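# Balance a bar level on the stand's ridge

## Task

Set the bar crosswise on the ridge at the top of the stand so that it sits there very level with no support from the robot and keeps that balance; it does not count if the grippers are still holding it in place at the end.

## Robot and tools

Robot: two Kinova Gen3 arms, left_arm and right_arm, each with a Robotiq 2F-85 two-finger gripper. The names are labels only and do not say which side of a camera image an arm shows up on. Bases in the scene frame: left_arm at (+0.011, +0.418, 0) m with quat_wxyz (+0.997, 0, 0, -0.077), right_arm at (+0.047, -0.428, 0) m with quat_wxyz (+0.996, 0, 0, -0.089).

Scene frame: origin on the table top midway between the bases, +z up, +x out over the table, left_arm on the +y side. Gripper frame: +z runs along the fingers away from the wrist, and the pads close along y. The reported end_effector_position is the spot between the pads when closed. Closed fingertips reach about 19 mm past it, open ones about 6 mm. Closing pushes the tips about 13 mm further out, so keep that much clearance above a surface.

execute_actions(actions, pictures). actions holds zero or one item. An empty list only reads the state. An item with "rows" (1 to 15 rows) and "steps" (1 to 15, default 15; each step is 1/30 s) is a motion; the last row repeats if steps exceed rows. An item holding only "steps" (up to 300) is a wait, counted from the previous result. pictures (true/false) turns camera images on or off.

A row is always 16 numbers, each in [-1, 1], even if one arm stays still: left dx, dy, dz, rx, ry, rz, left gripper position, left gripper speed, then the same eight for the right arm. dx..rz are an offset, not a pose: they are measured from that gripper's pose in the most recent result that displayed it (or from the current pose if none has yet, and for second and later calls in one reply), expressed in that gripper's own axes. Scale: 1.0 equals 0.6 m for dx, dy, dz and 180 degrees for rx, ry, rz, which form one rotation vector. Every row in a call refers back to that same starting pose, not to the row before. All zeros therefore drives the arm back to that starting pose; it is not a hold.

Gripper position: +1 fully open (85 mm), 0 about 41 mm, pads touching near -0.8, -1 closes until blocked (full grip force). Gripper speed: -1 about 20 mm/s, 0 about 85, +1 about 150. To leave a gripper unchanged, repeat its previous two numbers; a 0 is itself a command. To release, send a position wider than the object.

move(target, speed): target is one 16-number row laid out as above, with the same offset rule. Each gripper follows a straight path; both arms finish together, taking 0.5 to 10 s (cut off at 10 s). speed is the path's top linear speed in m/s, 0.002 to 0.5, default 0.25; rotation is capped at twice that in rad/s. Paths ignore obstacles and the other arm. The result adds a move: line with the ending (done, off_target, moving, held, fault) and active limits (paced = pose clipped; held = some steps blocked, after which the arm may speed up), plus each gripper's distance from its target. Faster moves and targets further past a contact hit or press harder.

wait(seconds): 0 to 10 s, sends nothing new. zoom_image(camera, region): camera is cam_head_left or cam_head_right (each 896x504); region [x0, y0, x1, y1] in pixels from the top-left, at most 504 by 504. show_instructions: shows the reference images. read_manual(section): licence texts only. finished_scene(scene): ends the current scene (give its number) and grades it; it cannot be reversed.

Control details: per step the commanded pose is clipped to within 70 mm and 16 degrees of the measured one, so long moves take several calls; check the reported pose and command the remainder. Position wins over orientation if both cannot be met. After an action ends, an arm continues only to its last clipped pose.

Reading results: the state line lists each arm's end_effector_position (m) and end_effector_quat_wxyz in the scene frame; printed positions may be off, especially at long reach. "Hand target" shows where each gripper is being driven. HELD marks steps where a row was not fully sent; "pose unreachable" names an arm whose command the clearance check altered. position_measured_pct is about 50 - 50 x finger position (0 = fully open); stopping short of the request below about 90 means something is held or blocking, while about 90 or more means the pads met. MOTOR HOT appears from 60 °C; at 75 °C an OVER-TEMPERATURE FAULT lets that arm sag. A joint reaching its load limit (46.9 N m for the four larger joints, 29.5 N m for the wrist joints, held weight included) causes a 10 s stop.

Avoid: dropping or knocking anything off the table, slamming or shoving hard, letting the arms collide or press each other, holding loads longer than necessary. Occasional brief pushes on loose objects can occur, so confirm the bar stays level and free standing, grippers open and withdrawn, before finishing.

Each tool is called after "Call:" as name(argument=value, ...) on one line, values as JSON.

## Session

Call:
execute_actions(actions=[])

Scene clock: 0.00 s of 4100.00 s.
left_arm: end_effector_position=(+0.1323, -0.0052, +0.3081) position_measured_pct=0.0 end_effector_quat_wxyz=(+0.077, -0.217, +0.971, -0.072) | right_arm: end_effector_position=(+0.2960, -0.4265, +0.3549) position_measured_pct=0.0 end_effector_quat_wxyz=(+0.526, +0.787, +0.213, -0.244)
Joint positions: left_arm=[ 1.471  0.236 -0.361  1.608 -0.065  1.158  3.311] | right_arm=[-1.03   0.443  0.027  1.851  0.58   1.954  4.302]
Joint velocities: left_arm=[ 0.001  0.    -0.     0.001 -0.001 -0.     0.   ] | right_arm=[-0.     0.001 -0.001 -0.     0.    -0.     0.   ]
Motor temperatures (°C, as the motors report them): left_arm=[34 32 28 31 34 43 36] | right_arm=[33 35 27 27 37 39 38]
Hand target (left_arm): +0.132, -0.005, +0.308; +0.077, -0.217, +0.971, -0.072
Hand target (right_arm): +0.296, -0.427, +0.355; +0.526, +0.787, +0.213, -0.244

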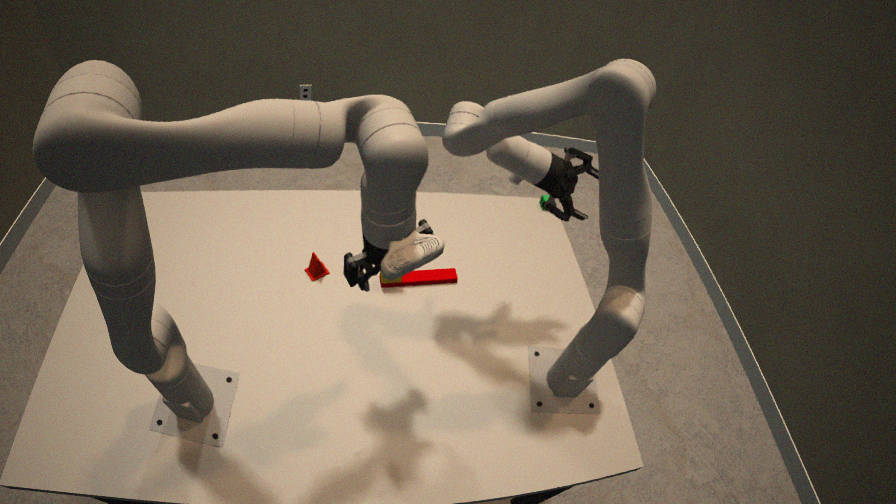

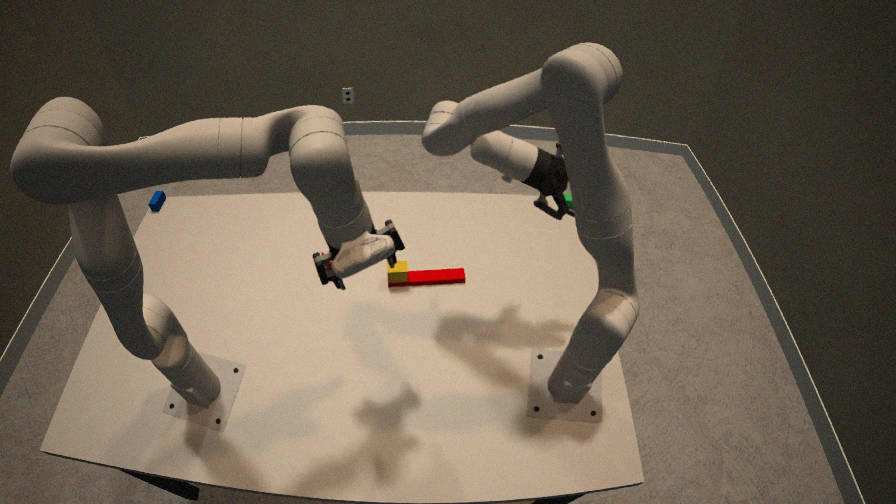

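Call:
zoom_image(camera="cam_head_left", region=[290, 240, 350, 295])

Call:
zoom_image(camera="cam_head_right", region=[375, 245, 475, 300])

Call:
zoom_image(camera="cam_head_left", region=[370, 245, 470, 300])

Region (290, 240, 350, 295) of cam_head_left's 896x504 image, scaled by 8.400, with more detail than that image has; it fills the top 462 rows of this view, and the rest is white.

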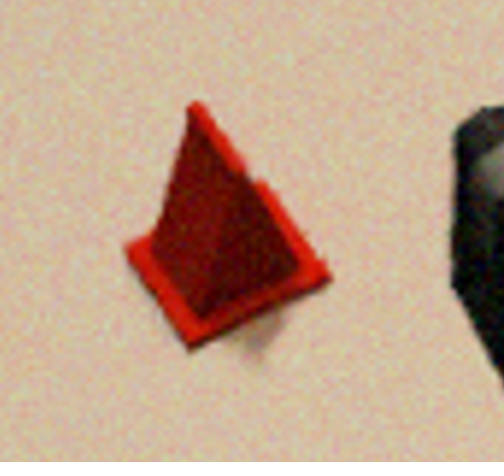

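Region (375, 245, 475, 300) of cam_head_right's 896x504 image, scaled by 5.040, with more detail than that image has; it fills the top 277 rows of this view, and the rest is white.

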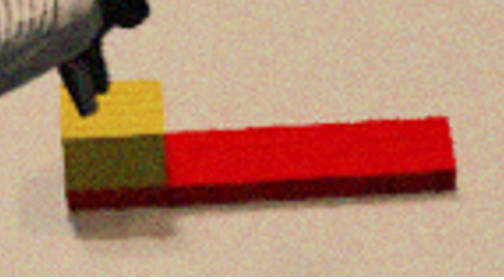

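Region (370, 245, 470, 300) of cam_head_left's 896x504 image, scaled by 5.040, with more detail than that image has; it fills the top 277 rows of this view, and the rest is white.

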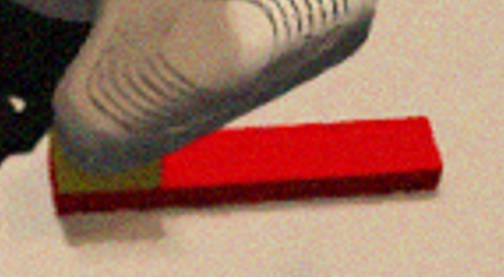

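Call:
move(target=[-0.212,-0.279,0.4645,-0.072,-0.003,-0.403,1,0, -0.029,0.131,0.342,0,0,0,1,0], speed=0.2)

Call:
zoom_image(camera="cam_head_left", region=[370, 220, 480, 300])

Call:
zoom_image(camera="cam_head_right", region=[370, 220, 480, 300])

Scene clock: 60.63 s of 4100.00 s.
left_arm: end_effector_position=(+0.3642, -0.1292, +0.0784) position_measured_pct=0.0 end_effector_quat_wxyz=(-0.002, +0.754, -0.657, +0.000) | right_arm: end_effector_position=(+0.2963, -0.6470, +0.3544) position_measured_pct=0.0 end_effector_quat_wxyz=(+0.525, +0.787, +0.213, -0.244)
Joint positions: left_arm=[ 0.985  1.055 -0.476  0.912  0.427  1.256  4.028] | right_arm=[-0.658  0.241  0.2    2.192  0.982  1.564  4.488]
Joint velocities: left_arm=[-0.005  0.008  0.001 -0.004  0.001  0.005  0.001] | right_arm=[ 0.001  0.001  0.001  0.     0.    -0.003  0.001]
Motor temperatures (°C, as the motors report them): left_arm=[34 33 28 31 34 43 36] | right_arm=[33 34 27 27 37 39 38]
Hand target (left_arm): +0.364, -0.129, +0.078; -0.003, +0.754, -0.657, -0.000
Hand target (right_arm): +0.296, -0.647, +0.354; +0.525, +0.787, +0.212, -0.244
Off the commanded pose (left_arm): 0.001 m, 0 deg.
Off the commanded pose (right_arm): 0.001 m, 0 deg.
After step 90, 54.00 s passed at rest.
move: done

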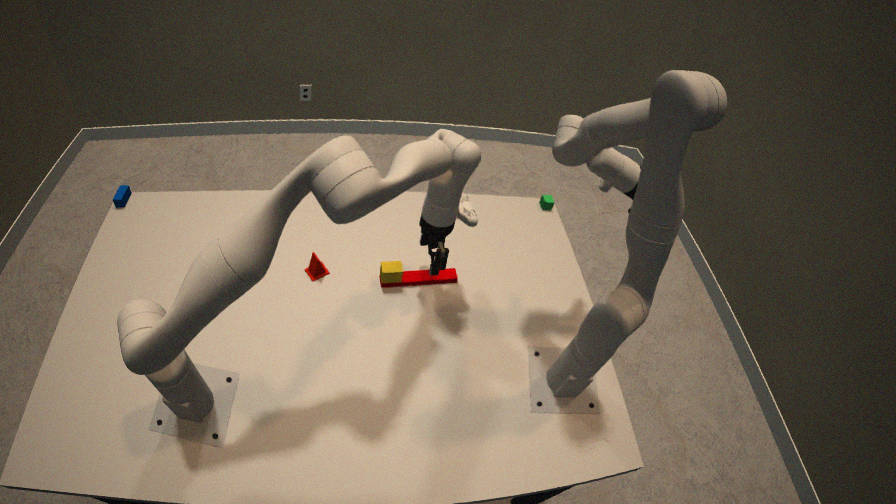

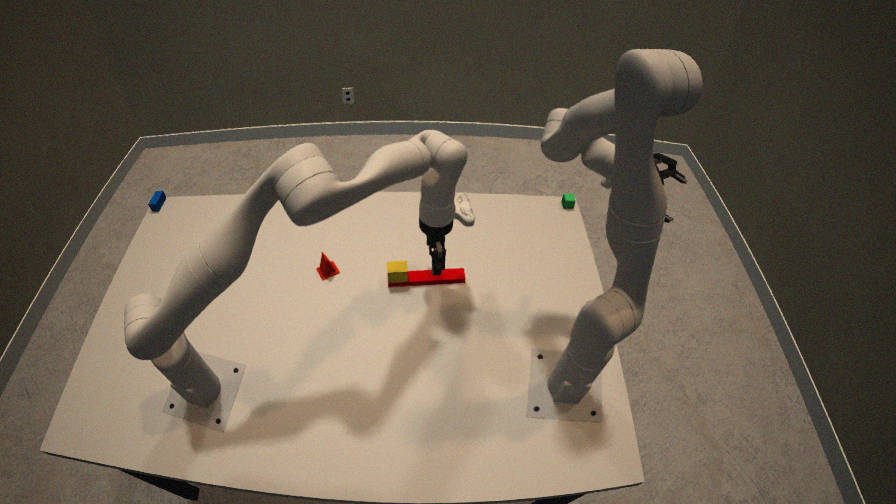

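Region (370, 220, 480, 300) of cam_head_left's 896x504 image, scaled by 4.582, with more detail than that image has; it fills the top 367 rows of this view, and the rest is white.

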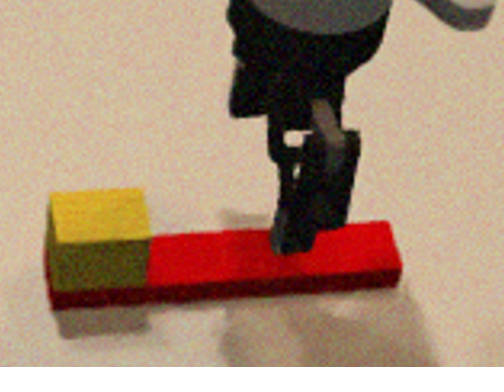

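Region (370, 220, 480, 300) of cam_head_right's 896x504 image, scaled by 4.582, with more detail than that image has; it fills the top 367 rows of this view, and the rest is white.

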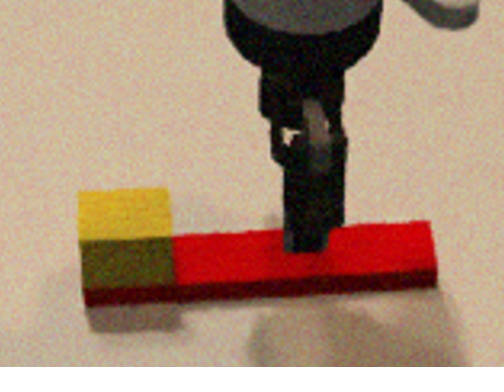

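Call:
move(target=[-0.017,-0.006,0.075,0,0,0.028,0.5,0, 0,0,0,0,0,0,1,0], speed=0.07)

Call:
zoom_image(camera="cam_head_left", region=[370, 220, 480, 300])

Call:
zoom_image(camera="cam_head_right", region=[370, 220, 480, 300])

Scene clock: 72.47 s of 4100.00 s.
left_arm: end_effector_position=(+0.3664, -0.1183, +0.0334) position_measured_pct=25.0 end_effector_quat_wxyz=(-0.002, +0.724, -0.690, -0.000) | right_arm: end_effector_position=(+0.2963, -0.6470, +0.3544) position_measured_pct=0.0 end_effector_quat_wxyz=(+0.525, +0.787, +0.213, -0.244)
Joint positions: left_arm=[ 0.975  1.088 -0.449  0.993  0.431  1.142  3.91 ] | right_arm=[-0.658  0.241  0.2    2.192  0.982  1.564  4.488]
Joint velocities: left_arm=[-0.001  0.001  0.001  0.002  0.001 -0.002 -0.001] | right_arm=[-0.  0.  0. -0. -0. -0. -0.]
Motor temperatures (°C, as the motors report them): left_arm=[34 33 28 31 34 43 36] | right_arm=[33 34 27 27 37 39 38]
Hand target (left_arm): +0.366, -0.118, +0.033; -0.002, +0.724, -0.690, +0.000
Hand target (right_arm): +0.296, -0.647, +0.354; +0.525, +0.787, +0.213, -0.244
Off the commanded pose (left_arm): 0.000 m, 0 deg.
Off the commanded pose (right_arm): 0.000 m, 0 deg.
After step 90, 7.87 s passed at rest.
move: done

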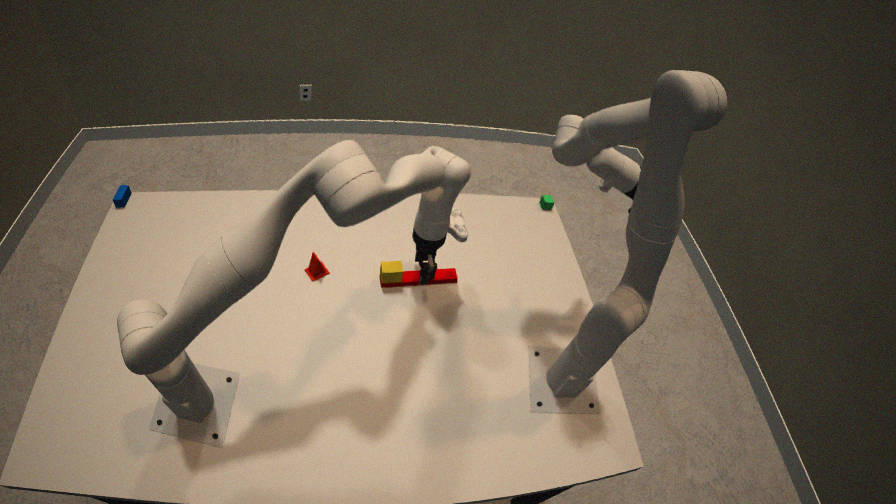

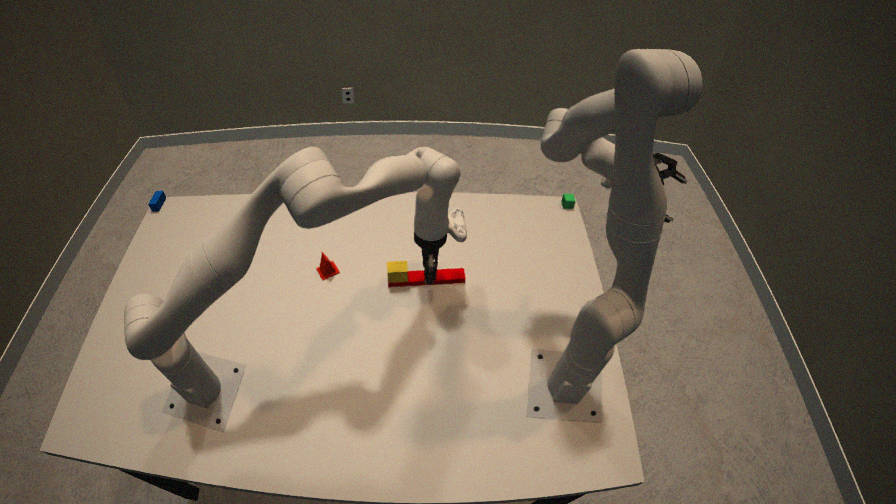

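Region (370, 220, 480, 300) of cam_head_left's 896x504 image, scaled by 4.582, with more detail than that image has; it fills the top 367 rows of this view, and the rest is white.

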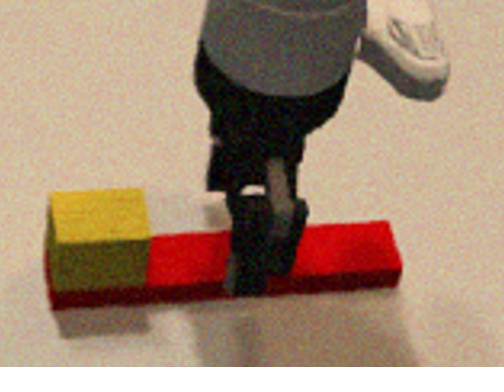

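Region (370, 220, 480, 300) of cam_head_right's 896x504 image, scaled by 4.582, with more detail than that image has; it fills the top 367 rows of this view, and the rest is white.

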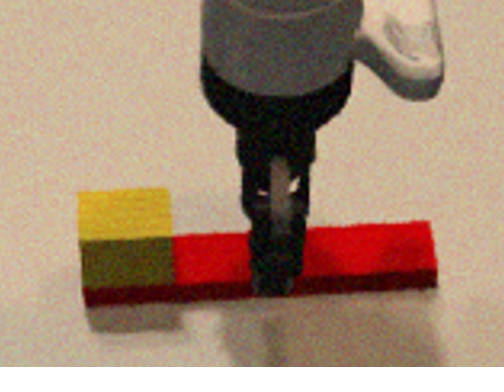

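Call:
move(target=[0,0.003,0.022,0,0,0,0.15,0, 0,0,0,0,0,0,1,0], speed=0.02)

Call:
zoom_image(camera="cam_head_left", region=[370, 240, 470, 300])

Scene clock: 76.80 s of 4100.00 s.
left_arm: end_effector_position=(+0.3646, -0.1183, +0.0203) position_measured_pct=42.5 end_effector_quat_wxyz=(-0.002, +0.724, -0.690, -0.000) | right_arm: end_effector_position=(+0.2963, -0.6470, +0.3544) position_measured_pct=0.0 end_effector_quat_wxyz=(+0.525, +0.787, +0.213, -0.244)
Joint positions: left_arm=[ 0.977  1.103 -0.445  1.005  0.436  1.116  3.908] | right_arm=[-0.658  0.241  0.2    2.192  0.982  1.564  4.488]
Joint velocities: left_arm=[ 0.     0.002 -0.     0.    -0.    -0.003 -0.   ] | right_arm=[-0.    -0.    -0.001  0.    -0.     0.001  0.   ]
Motor temperatures (°C, as the motors report them): left_arm=[34 33 28 31 34 43 36] | right_arm=[33 34 27 27 37 39 38]
Hand target (left_arm): +0.365, -0.118, +0.020; -0.002, +0.724, -0.690, -0.000
Hand target (right_arm): +0.296, -0.647, +0.354; +0.525, +0.787, +0.213, -0.244
Off the commanded pose (left_arm): 0.000 m, 0 deg.
Off the commanded pose (right_arm): 0.000 m, 0 deg.
After step 90, 0.43 s passed at rest.
move: done

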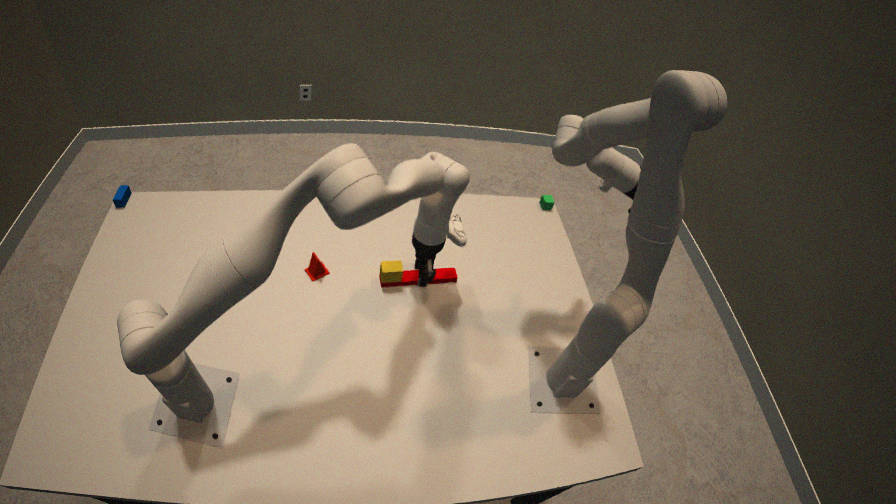

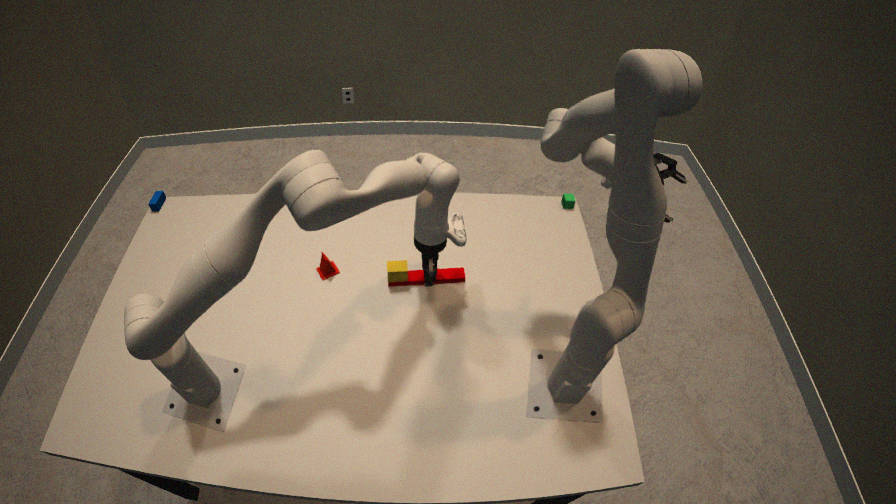

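Region (370, 240, 470, 300) of cam_head_left's 896x504 image, scaled by 5.040, with more detail than that image has; it fills the top 302 rows of this view, and the rest is white.

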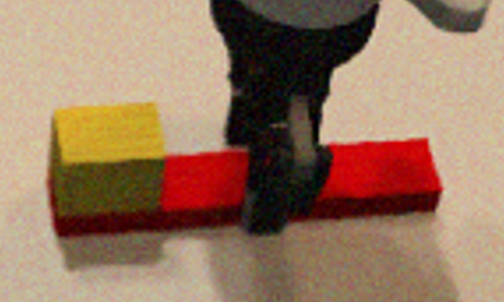

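Call:
execute_actions(actions=[{"rows": [[0,0.002,0,0,0,0,-1,-0.6, 0,0,0,0,0,0,1,0],[0,0.004,0,0,0,0,-1,-0.6, 0,0,0,0,0,0,1,0],[0,0.006,0,0,0,0,-1,-0.6, 0,0,0,0,0,0,1,0],[0,0.008,0,0,0,0,-1,-0.6, 0,0,0,0,0,0,1,0],[0,0.01,0,0,0,0,-1,-0.6, 0,0,0,0,0,0,1,0]], "steps": 15}])

Call:
zoom_image(camera="cam_head_left", region=[370, 240, 470, 300])

Scene clock: 85.37 s of 4100.00 s.
left_arm: end_effector_position=(+0.3587, -0.1187, +0.0206) position_measured_pct=59.1 end_effector_quat_wxyz=(-0.002, +0.724, -0.690, +0.000) | right_arm: end_effector_position=(+0.2963, -0.6470, +0.3544) position_measured_pct=0.0 end_effector_quat_wxyz=(+0.525, +0.787, +0.213, -0.244)
Joint positions: left_arm=[ 0.988  1.096 -0.445  1.022  0.437  1.107  3.911] | right_arm=[-0.658  0.241  0.2    2.192  0.982  1.564  4.488]
Joint velocities: left_arm=[ 0.001 -0.001 -0.     0.001 -0.     0.003  0.   ] | right_arm=[-0.    -0.001 -0.    -0.    -0.     0.     0.   ]
Motor temperatures (°C, as the motors report them): left_arm=[34 34 28 31 34 43 36] | right_arm=[33 34 27 27 37 39 38]
Hand target (left_arm): +0.359, -0.119, +0.020; -0.002, +0.724, -0.690, +0.000
Hand target (right_arm): +0.296, -0.647, +0.354; +0.525, +0.787, +0.213, -0.244
Off the commanded pose (left_arm): 0.000 m, 0 deg.
Off the commanded pose (right_arm): 0.000 m, 0 deg.
Steps of this call (steps 1 to 90: nothing new was sent; then 5.07 s passed at rest; steps 91 to 105: all 15 steps of this action). Readings (end_effector_position | what the end effector reports):
91: left_arm (+0.3644, -0.1184, +0.0203) | right_arm (+0.2963, -0.6470, +0.3544) | left_arm position_measured_pct=42.5 | right_arm position_measured_pct=0.0
92: left_arm (+0.3639, -0.1184, +0.0204) | right_arm (+0.2963, -0.6470, +0.3544) | left_arm position_measured_pct=42.5 | right_arm position_measured_pct=0.0
94: left_arm (+0.3622, -0.1185, +0.0205) | right_arm (+0.2963, -0.6470, +0.3544) | left_arm position_measured_pct=44.8 | right_arm position_measured_pct=0.0
98: left_arm (+0.3590, -0.1187, +0.0202) | right_arm (+0.2963, -0.6470, +0.3544) | left_arm position_measured_pct=50.8 | right_arm position_measured_pct=0.0
105: the state above

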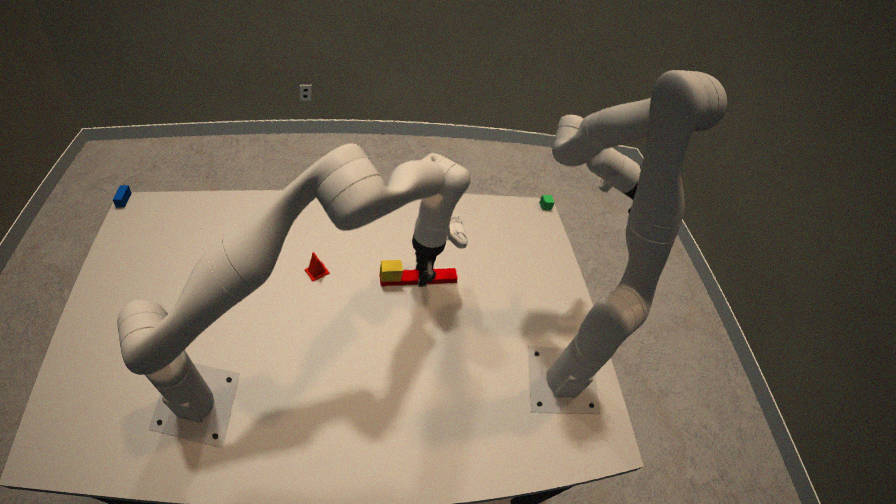

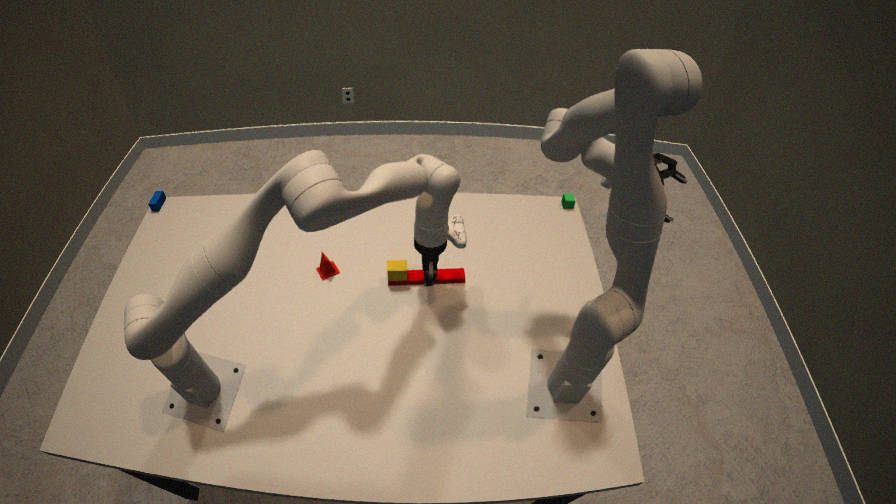

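Region (370, 240, 470, 300) of cam_head_left's 896x504 image, scaled by 5.040, with more detail than that image has; it fills the top 302 rows of this view, and the rest is white.

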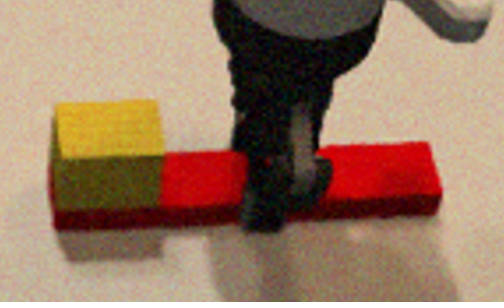

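Call:
move(target=[0,0,-0.125,0,0,0,-1,-0.6, 0,0,0,0,0,0,1,0], speed=0.1)

Call:
move(target=[-0.379,-0.095,0,0,0,-0.156,-1,-0.6, 0,0,0,0,0,0,1,0], speed=0.13)

Call:
zoom_image(camera="cam_head_left", region=[280, 210, 370, 290])

Call:
zoom_image(camera="cam_head_right", region=[285, 210, 375, 290])

Scene clock: 104.60 s of 4100.00 s.
left_arm: end_effector_position=(+0.3587, -0.1191, +0.0956) position_measured_pct=60.3 end_effector_quat_wxyz=(-0.002, +0.724, -0.690, +0.000) | right_arm: end_effector_position=(+0.2963, -0.6470, +0.3544) position_measured_pct=0.0 end_effector_quat_wxyz=(+0.525, +0.787, +0.213, -0.244)
Joint positions: left_arm=[ 0.989  1.005 -0.465  0.963  0.405  1.252  3.937] | right_arm=[-0.658  0.241  0.2    2.192  0.982  1.564  4.488]
Joint velocities: left_arm=[-0.    -0.002 -0.    -0.002 -0.001  0.002  0.   ] | right_arm=[ 0.    -0.    -0.001  0.    -0.     0.    -0.   ]
Motor temperatures (°C, as the motors report them): left_arm=[34 34 28 31 34 43 36] | right_arm=[33 33 27 27 37 39 38]
Hand target (left_arm): +0.359, -0.119, +0.096; -0.002, +0.724, -0.690, +0.000
Hand target (right_arm): +0.296, -0.647, +0.354; +0.525, +0.787, +0.213, -0.244
Off the commanded pose (left_arm): 0.000 m, 0 deg.
Off the commanded pose (right_arm): 0.000 m, 0 deg.
After step 90, 15.13 s passed at rest.
move: done

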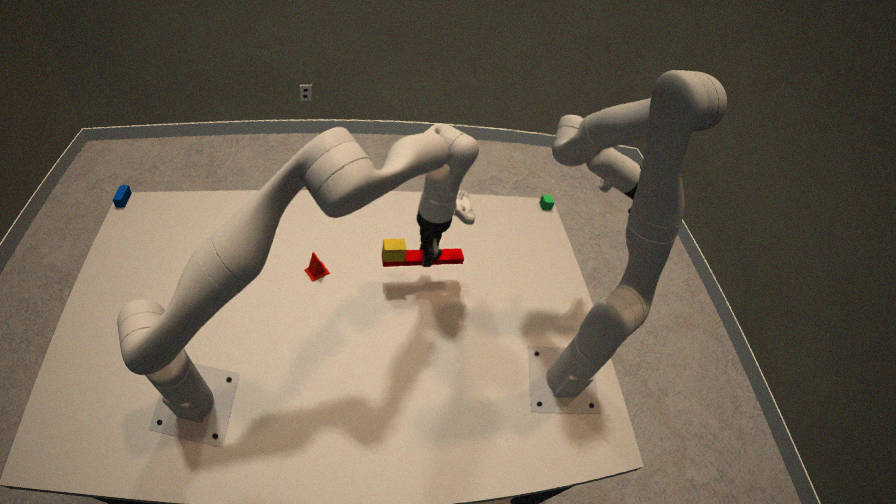

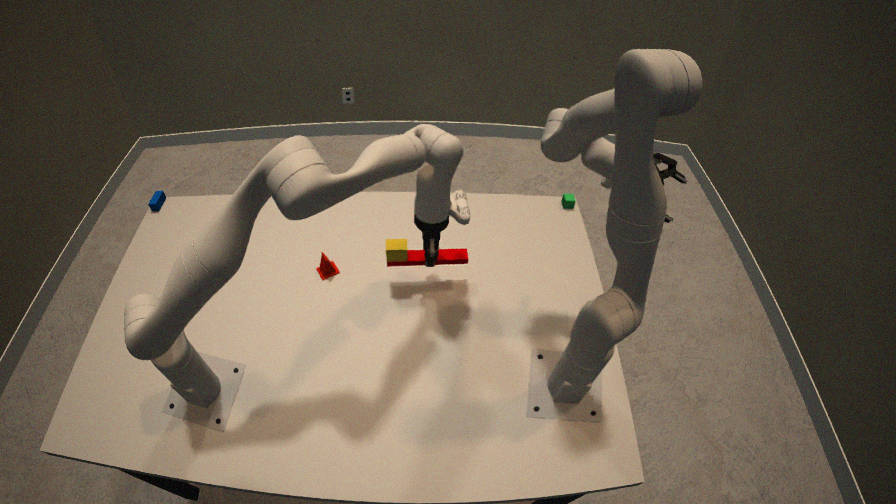

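Scene clock: 106.87 s of 4100.00 s.
left_arm: end_effector_position=(+0.4055, +0.1115, +0.0967) position_measured_pct=60.3 end_effector_quat_wxyz=(-0.003, +0.870, -0.493, +0.000) | right_arm: end_effector_position=(+0.2963, -0.6470, +0.3544) position_measured_pct=0.0 end_effector_quat_wxyz=(+0.525, +0.787, +0.213, -0.244)
Joint positions: left_arm=[ 0.828  0.744 -0.605  1.598  0.484  0.953  3.897] | right_arm=[-0.658  0.241  0.2    2.192  0.982  1.564  4.488]
Joint velocities: left_arm=[-0.002 -0.002 -0.001  0.002  0.002  0.001 -0.001] | right_arm=[ 0.  0. -0. -0. -0.  0. -0.]
Motor temperatures (°C, as the motors report them): left_arm=[34 34 28 31 34 43 36] | right_arm=[33 33 27 27 37 39 38]
Hand target (left_arm): +0.406, +0.112, +0.097; -0.003, +0.870, -0.493, +0.001
Hand target (right_arm): +0.296, -0.647, +0.354; +0.525, +0.787, +0.213, -0.244
Off the commanded pose (left_arm): 0.001 m, 0 deg.
Off the commanded pose (right_arm): 0.000 m, 0 deg.
move: done

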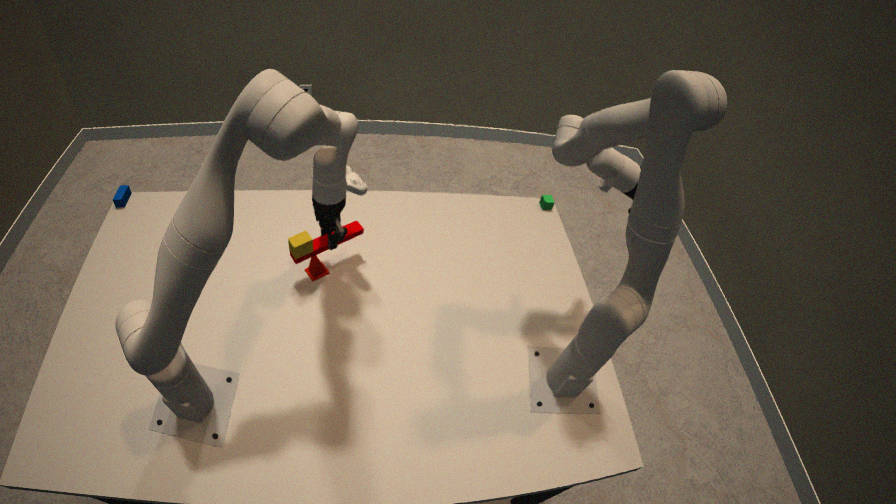

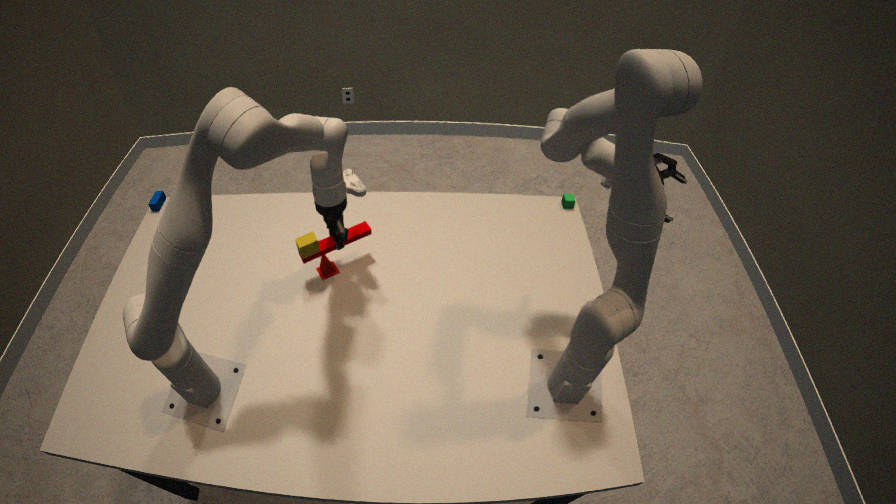

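Region (280, 210, 370, 290) of cam_head_left's 896x504 image, scaled by 5.600, with more detail than that image has.

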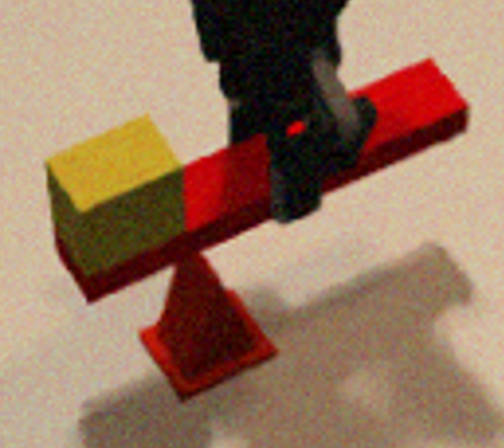

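Region (285, 210, 375, 290) of cam_head_right's 896x504 image, scaled by 5.600, with more detail than that image has.

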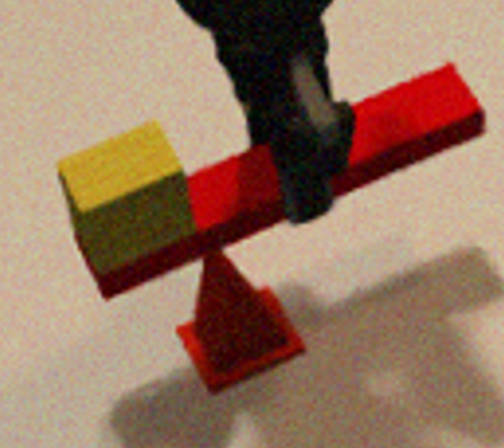

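Call:
move(target=[-0.011,-0.008,0.028,0,0,-0.017,-1,-0.6, 0,0,0,0,0,0,1,0], speed=0.03)

Call:
zoom_image(camera="cam_head_left", region=[280, 225, 340, 285])

Call:
zoom_image(camera="cam_head_left", region=[280, 210, 370, 290])

Scene clock: 116.73 s of 4100.00 s.
left_arm: end_effector_position=(+0.4063, +0.1197, +0.0801) position_measured_pct=60.3 end_effector_quat_wxyz=(-0.003, +0.883, -0.470, +0.001) | right_arm: end_effector_position=(+0.2963, -0.6470, +0.3544) position_measured_pct=0.0 end_effector_quat_wxyz=(+0.525, +0.787, +0.213, -0.244)
Joint positions: left_arm=[ 0.817  0.765 -0.605  1.629  0.513  0.911  3.91 ] | right_arm=[-0.658  0.241  0.2    2.192  0.982  1.564  4.488]
Joint velocities: left_arm=[-0.001  0.    -0.     0.001  0.001  0.     0.   ] | right_arm=[-0.    -0.    -0.    -0.     0.     0.002  0.001]
Motor temperatures (°C, as the motors report them): left_arm=[34 34 28 31 34 43 36] | right_arm=[33 33 27 27 37 39 38]
Hand target (left_arm): +0.406, +0.120, +0.080; -0.003, +0.883, -0.470, +0.001
Hand target (right_arm): +0.296, -0.647, +0.354; +0.525, +0.787, +0.213, -0.244
Off the commanded pose (left_arm): 0.000 m, 0 deg.
Off the commanded pose (right_arm): 0.000 m, 0 deg.
After step 90, 5.77 s passed at rest.
move: done

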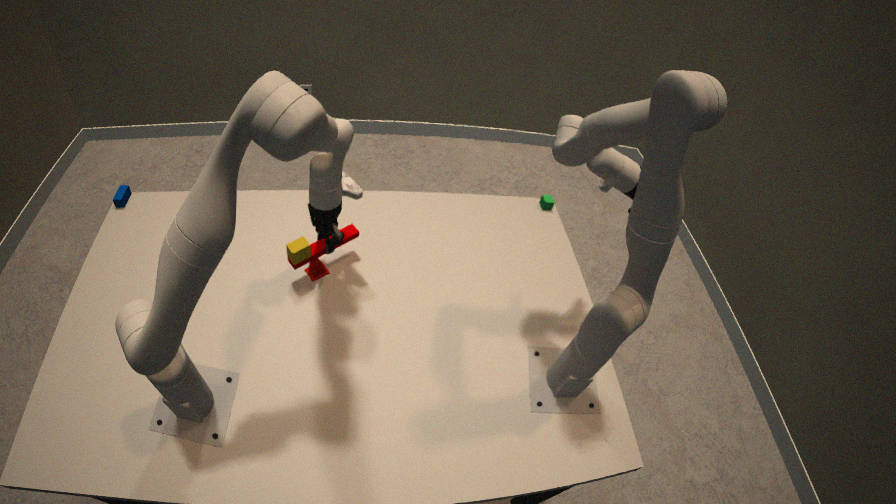

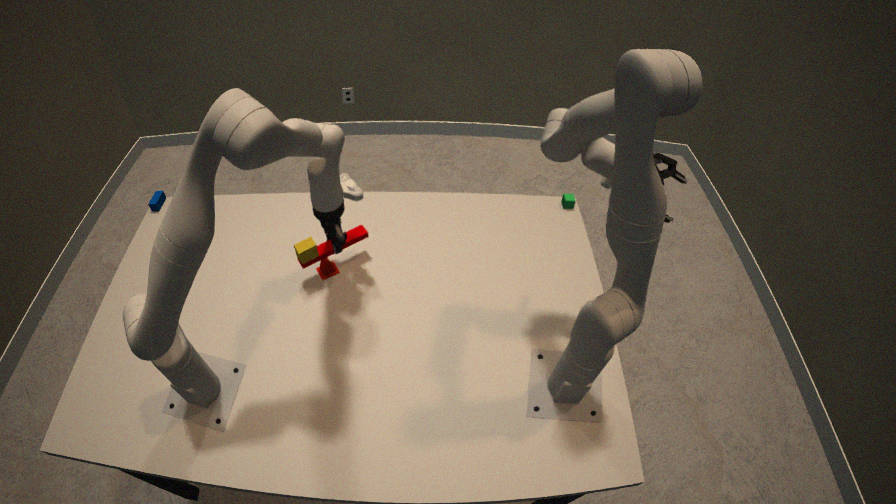

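Region (280, 225, 340, 285) of cam_head_left's 896x504 image, scaled by 8.400, with more detail than that image has.

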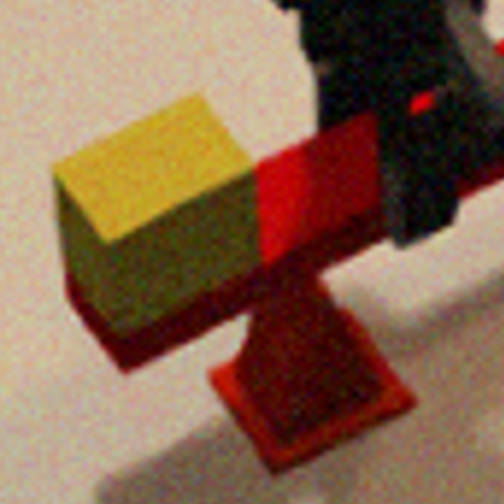

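Region (280, 210, 370, 290) of cam_head_left's 896x504 image, scaled by 5.600, with more detail than that image has.

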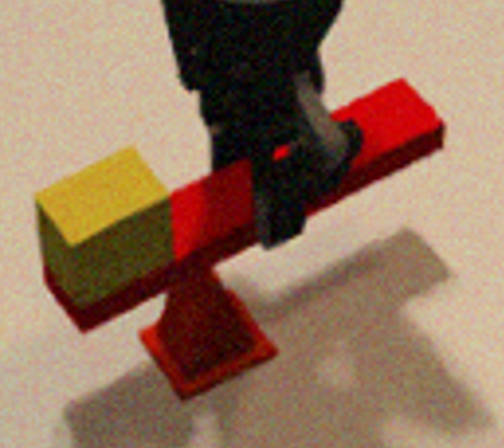

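Lower slowly toward contact.

Call:
move(target=[0,0,0.01,0,0,0,-1,-0.6, 0,0,0,0,0,0,1,0], speed=0.006)

Call:
zoom_image(camera="cam_head_left", region=[280, 225, 340, 285])

Scene clock: 120.47 s of 4100.00 s.
left_arm: end_effector_position=(+0.4069, +0.1193, +0.0792) position_measured_pct=60.3 end_effector_quat_wxyz=(-0.002, +0.883, -0.470, +0.003) | right_arm: end_effector_position=(+0.2963, -0.6470, +0.3544) position_measured_pct=0.0 end_effector_quat_wxyz=(+0.525, +0.787, +0.213, -0.244)
Joint positions: left_arm=[ 0.814  0.764 -0.603  1.634  0.518  0.902  3.904] | right_arm=[-0.658  0.241  0.2    2.191  0.982  1.564  4.488]
Joint velocities: left_arm=[-0.    -0.    -0.001  0.001  0.     0.001  0.   ] | right_arm=[ 0.     0.     0.    -0.    -0.    -0.002  0.   ]
Motor temperatures (°C, as the motors report them): left_arm=[34 34 28 31 34 43 36] | right_arm=[33 33 27 27 37 39 38]
Hand target (left_arm): +0.406, +0.120, +0.074; -0.003, +0.883, -0.470, +0.001
Hand target (right_arm): +0.296, -0.647, +0.354; +0.525, +0.787, +0.213, -0.244
Off the commanded pose (left_arm): 0.005 m, 0 deg.
Off the commanded pose (right_arm): 0.000 m, 0 deg.
move: off_target (left_arm)

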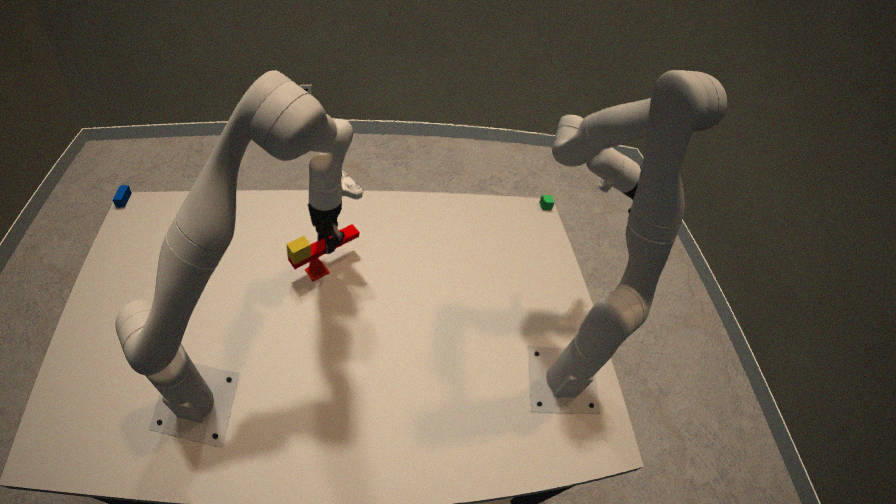

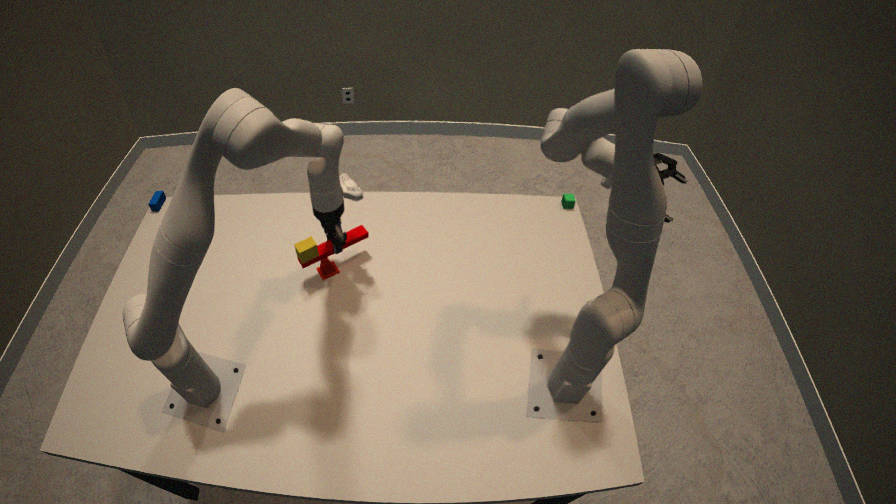

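Region (280, 225, 340, 285) of cam_head_left's 896x504 image, scaled by 8.400, with more detail than that image has.

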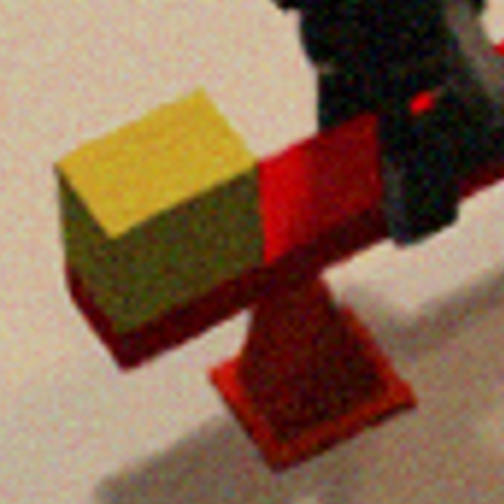

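Already in contact; back off right away.

Call:
move(target=[-0.001,0.0005,-0.004,0,0,0,-1,-0.6, 0,0,0,0,0,0,1,0], speed=0.01)

Call:
zoom_image(camera="cam_head_left", region=[280, 225, 340, 285])

Scene clock: 125.20 s of 4100.00 s.
left_arm: end_effector_position=(+0.4064, +0.1197, +0.0815) position_measured_pct=60.3 end_effector_quat_wxyz=(-0.002, +0.883, -0.470, +0.003) | right_arm: end_effector_position=(+0.2963, -0.6470, +0.3544) position_measured_pct=0.0 end_effector_quat_wxyz=(+0.525, +0.787, +0.213, -0.244)
Joint positions: left_arm=[ 0.816  0.759 -0.604  1.634  0.515  0.906  3.906] | right_arm=[-0.658  0.241  0.2    2.191  0.982  1.564  4.488]
Joint velocities: left_arm=[-0.    -0.002  0.001  0.     0.     0.     0.001] | right_arm=[-0.     0.001 -0.    -0.    -0.     0.001 -0.   ]
Motor temperatures (°C, as the motors report them): left_arm=[34 34 28 31 34 43 36] | right_arm=[33 33 27 27 37 39 38]
Hand target (left_arm): +0.406, +0.120, +0.082; -0.002, +0.883, -0.470, +0.003
Hand target (right_arm): +0.296, -0.647, +0.354; +0.525, +0.787, +0.213, -0.244
Off the commanded pose (left_arm): 0.000 m, 0 deg.
Off the commanded pose (right_arm): 0.000 m, 0 deg.
After step 90, 1.03 s passed at rest.
move: done

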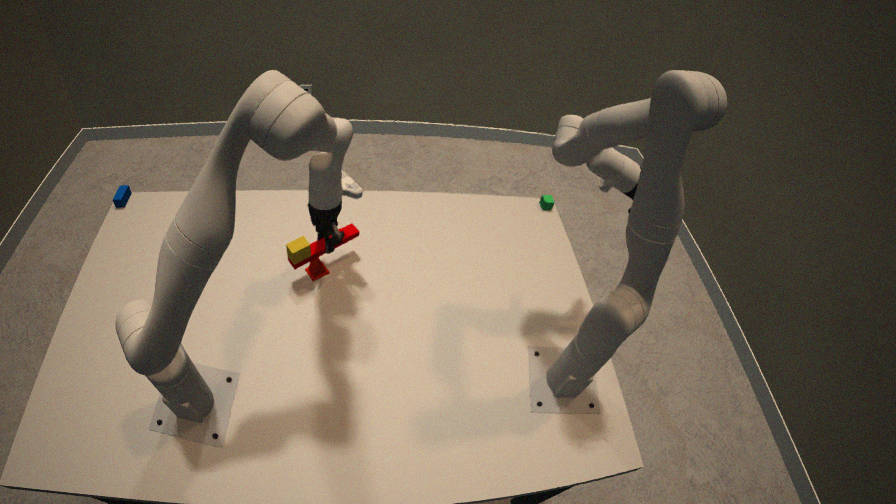

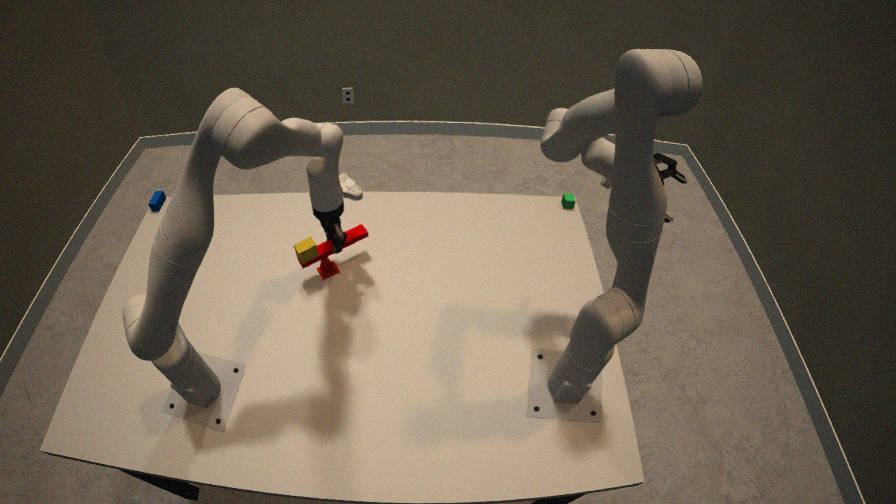

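Region (280, 225, 340, 285) of cam_head_left's 896x504 image, scaled by 8.400, with more detail than that image has.

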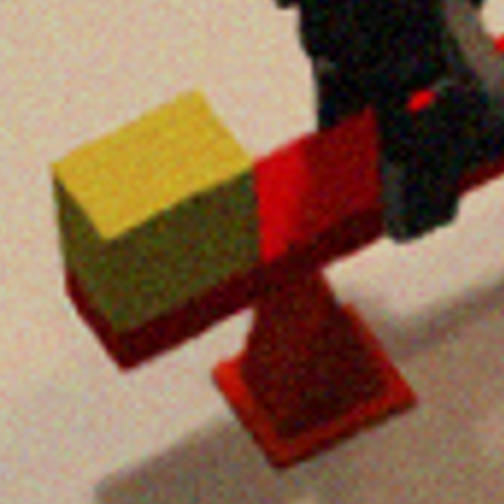

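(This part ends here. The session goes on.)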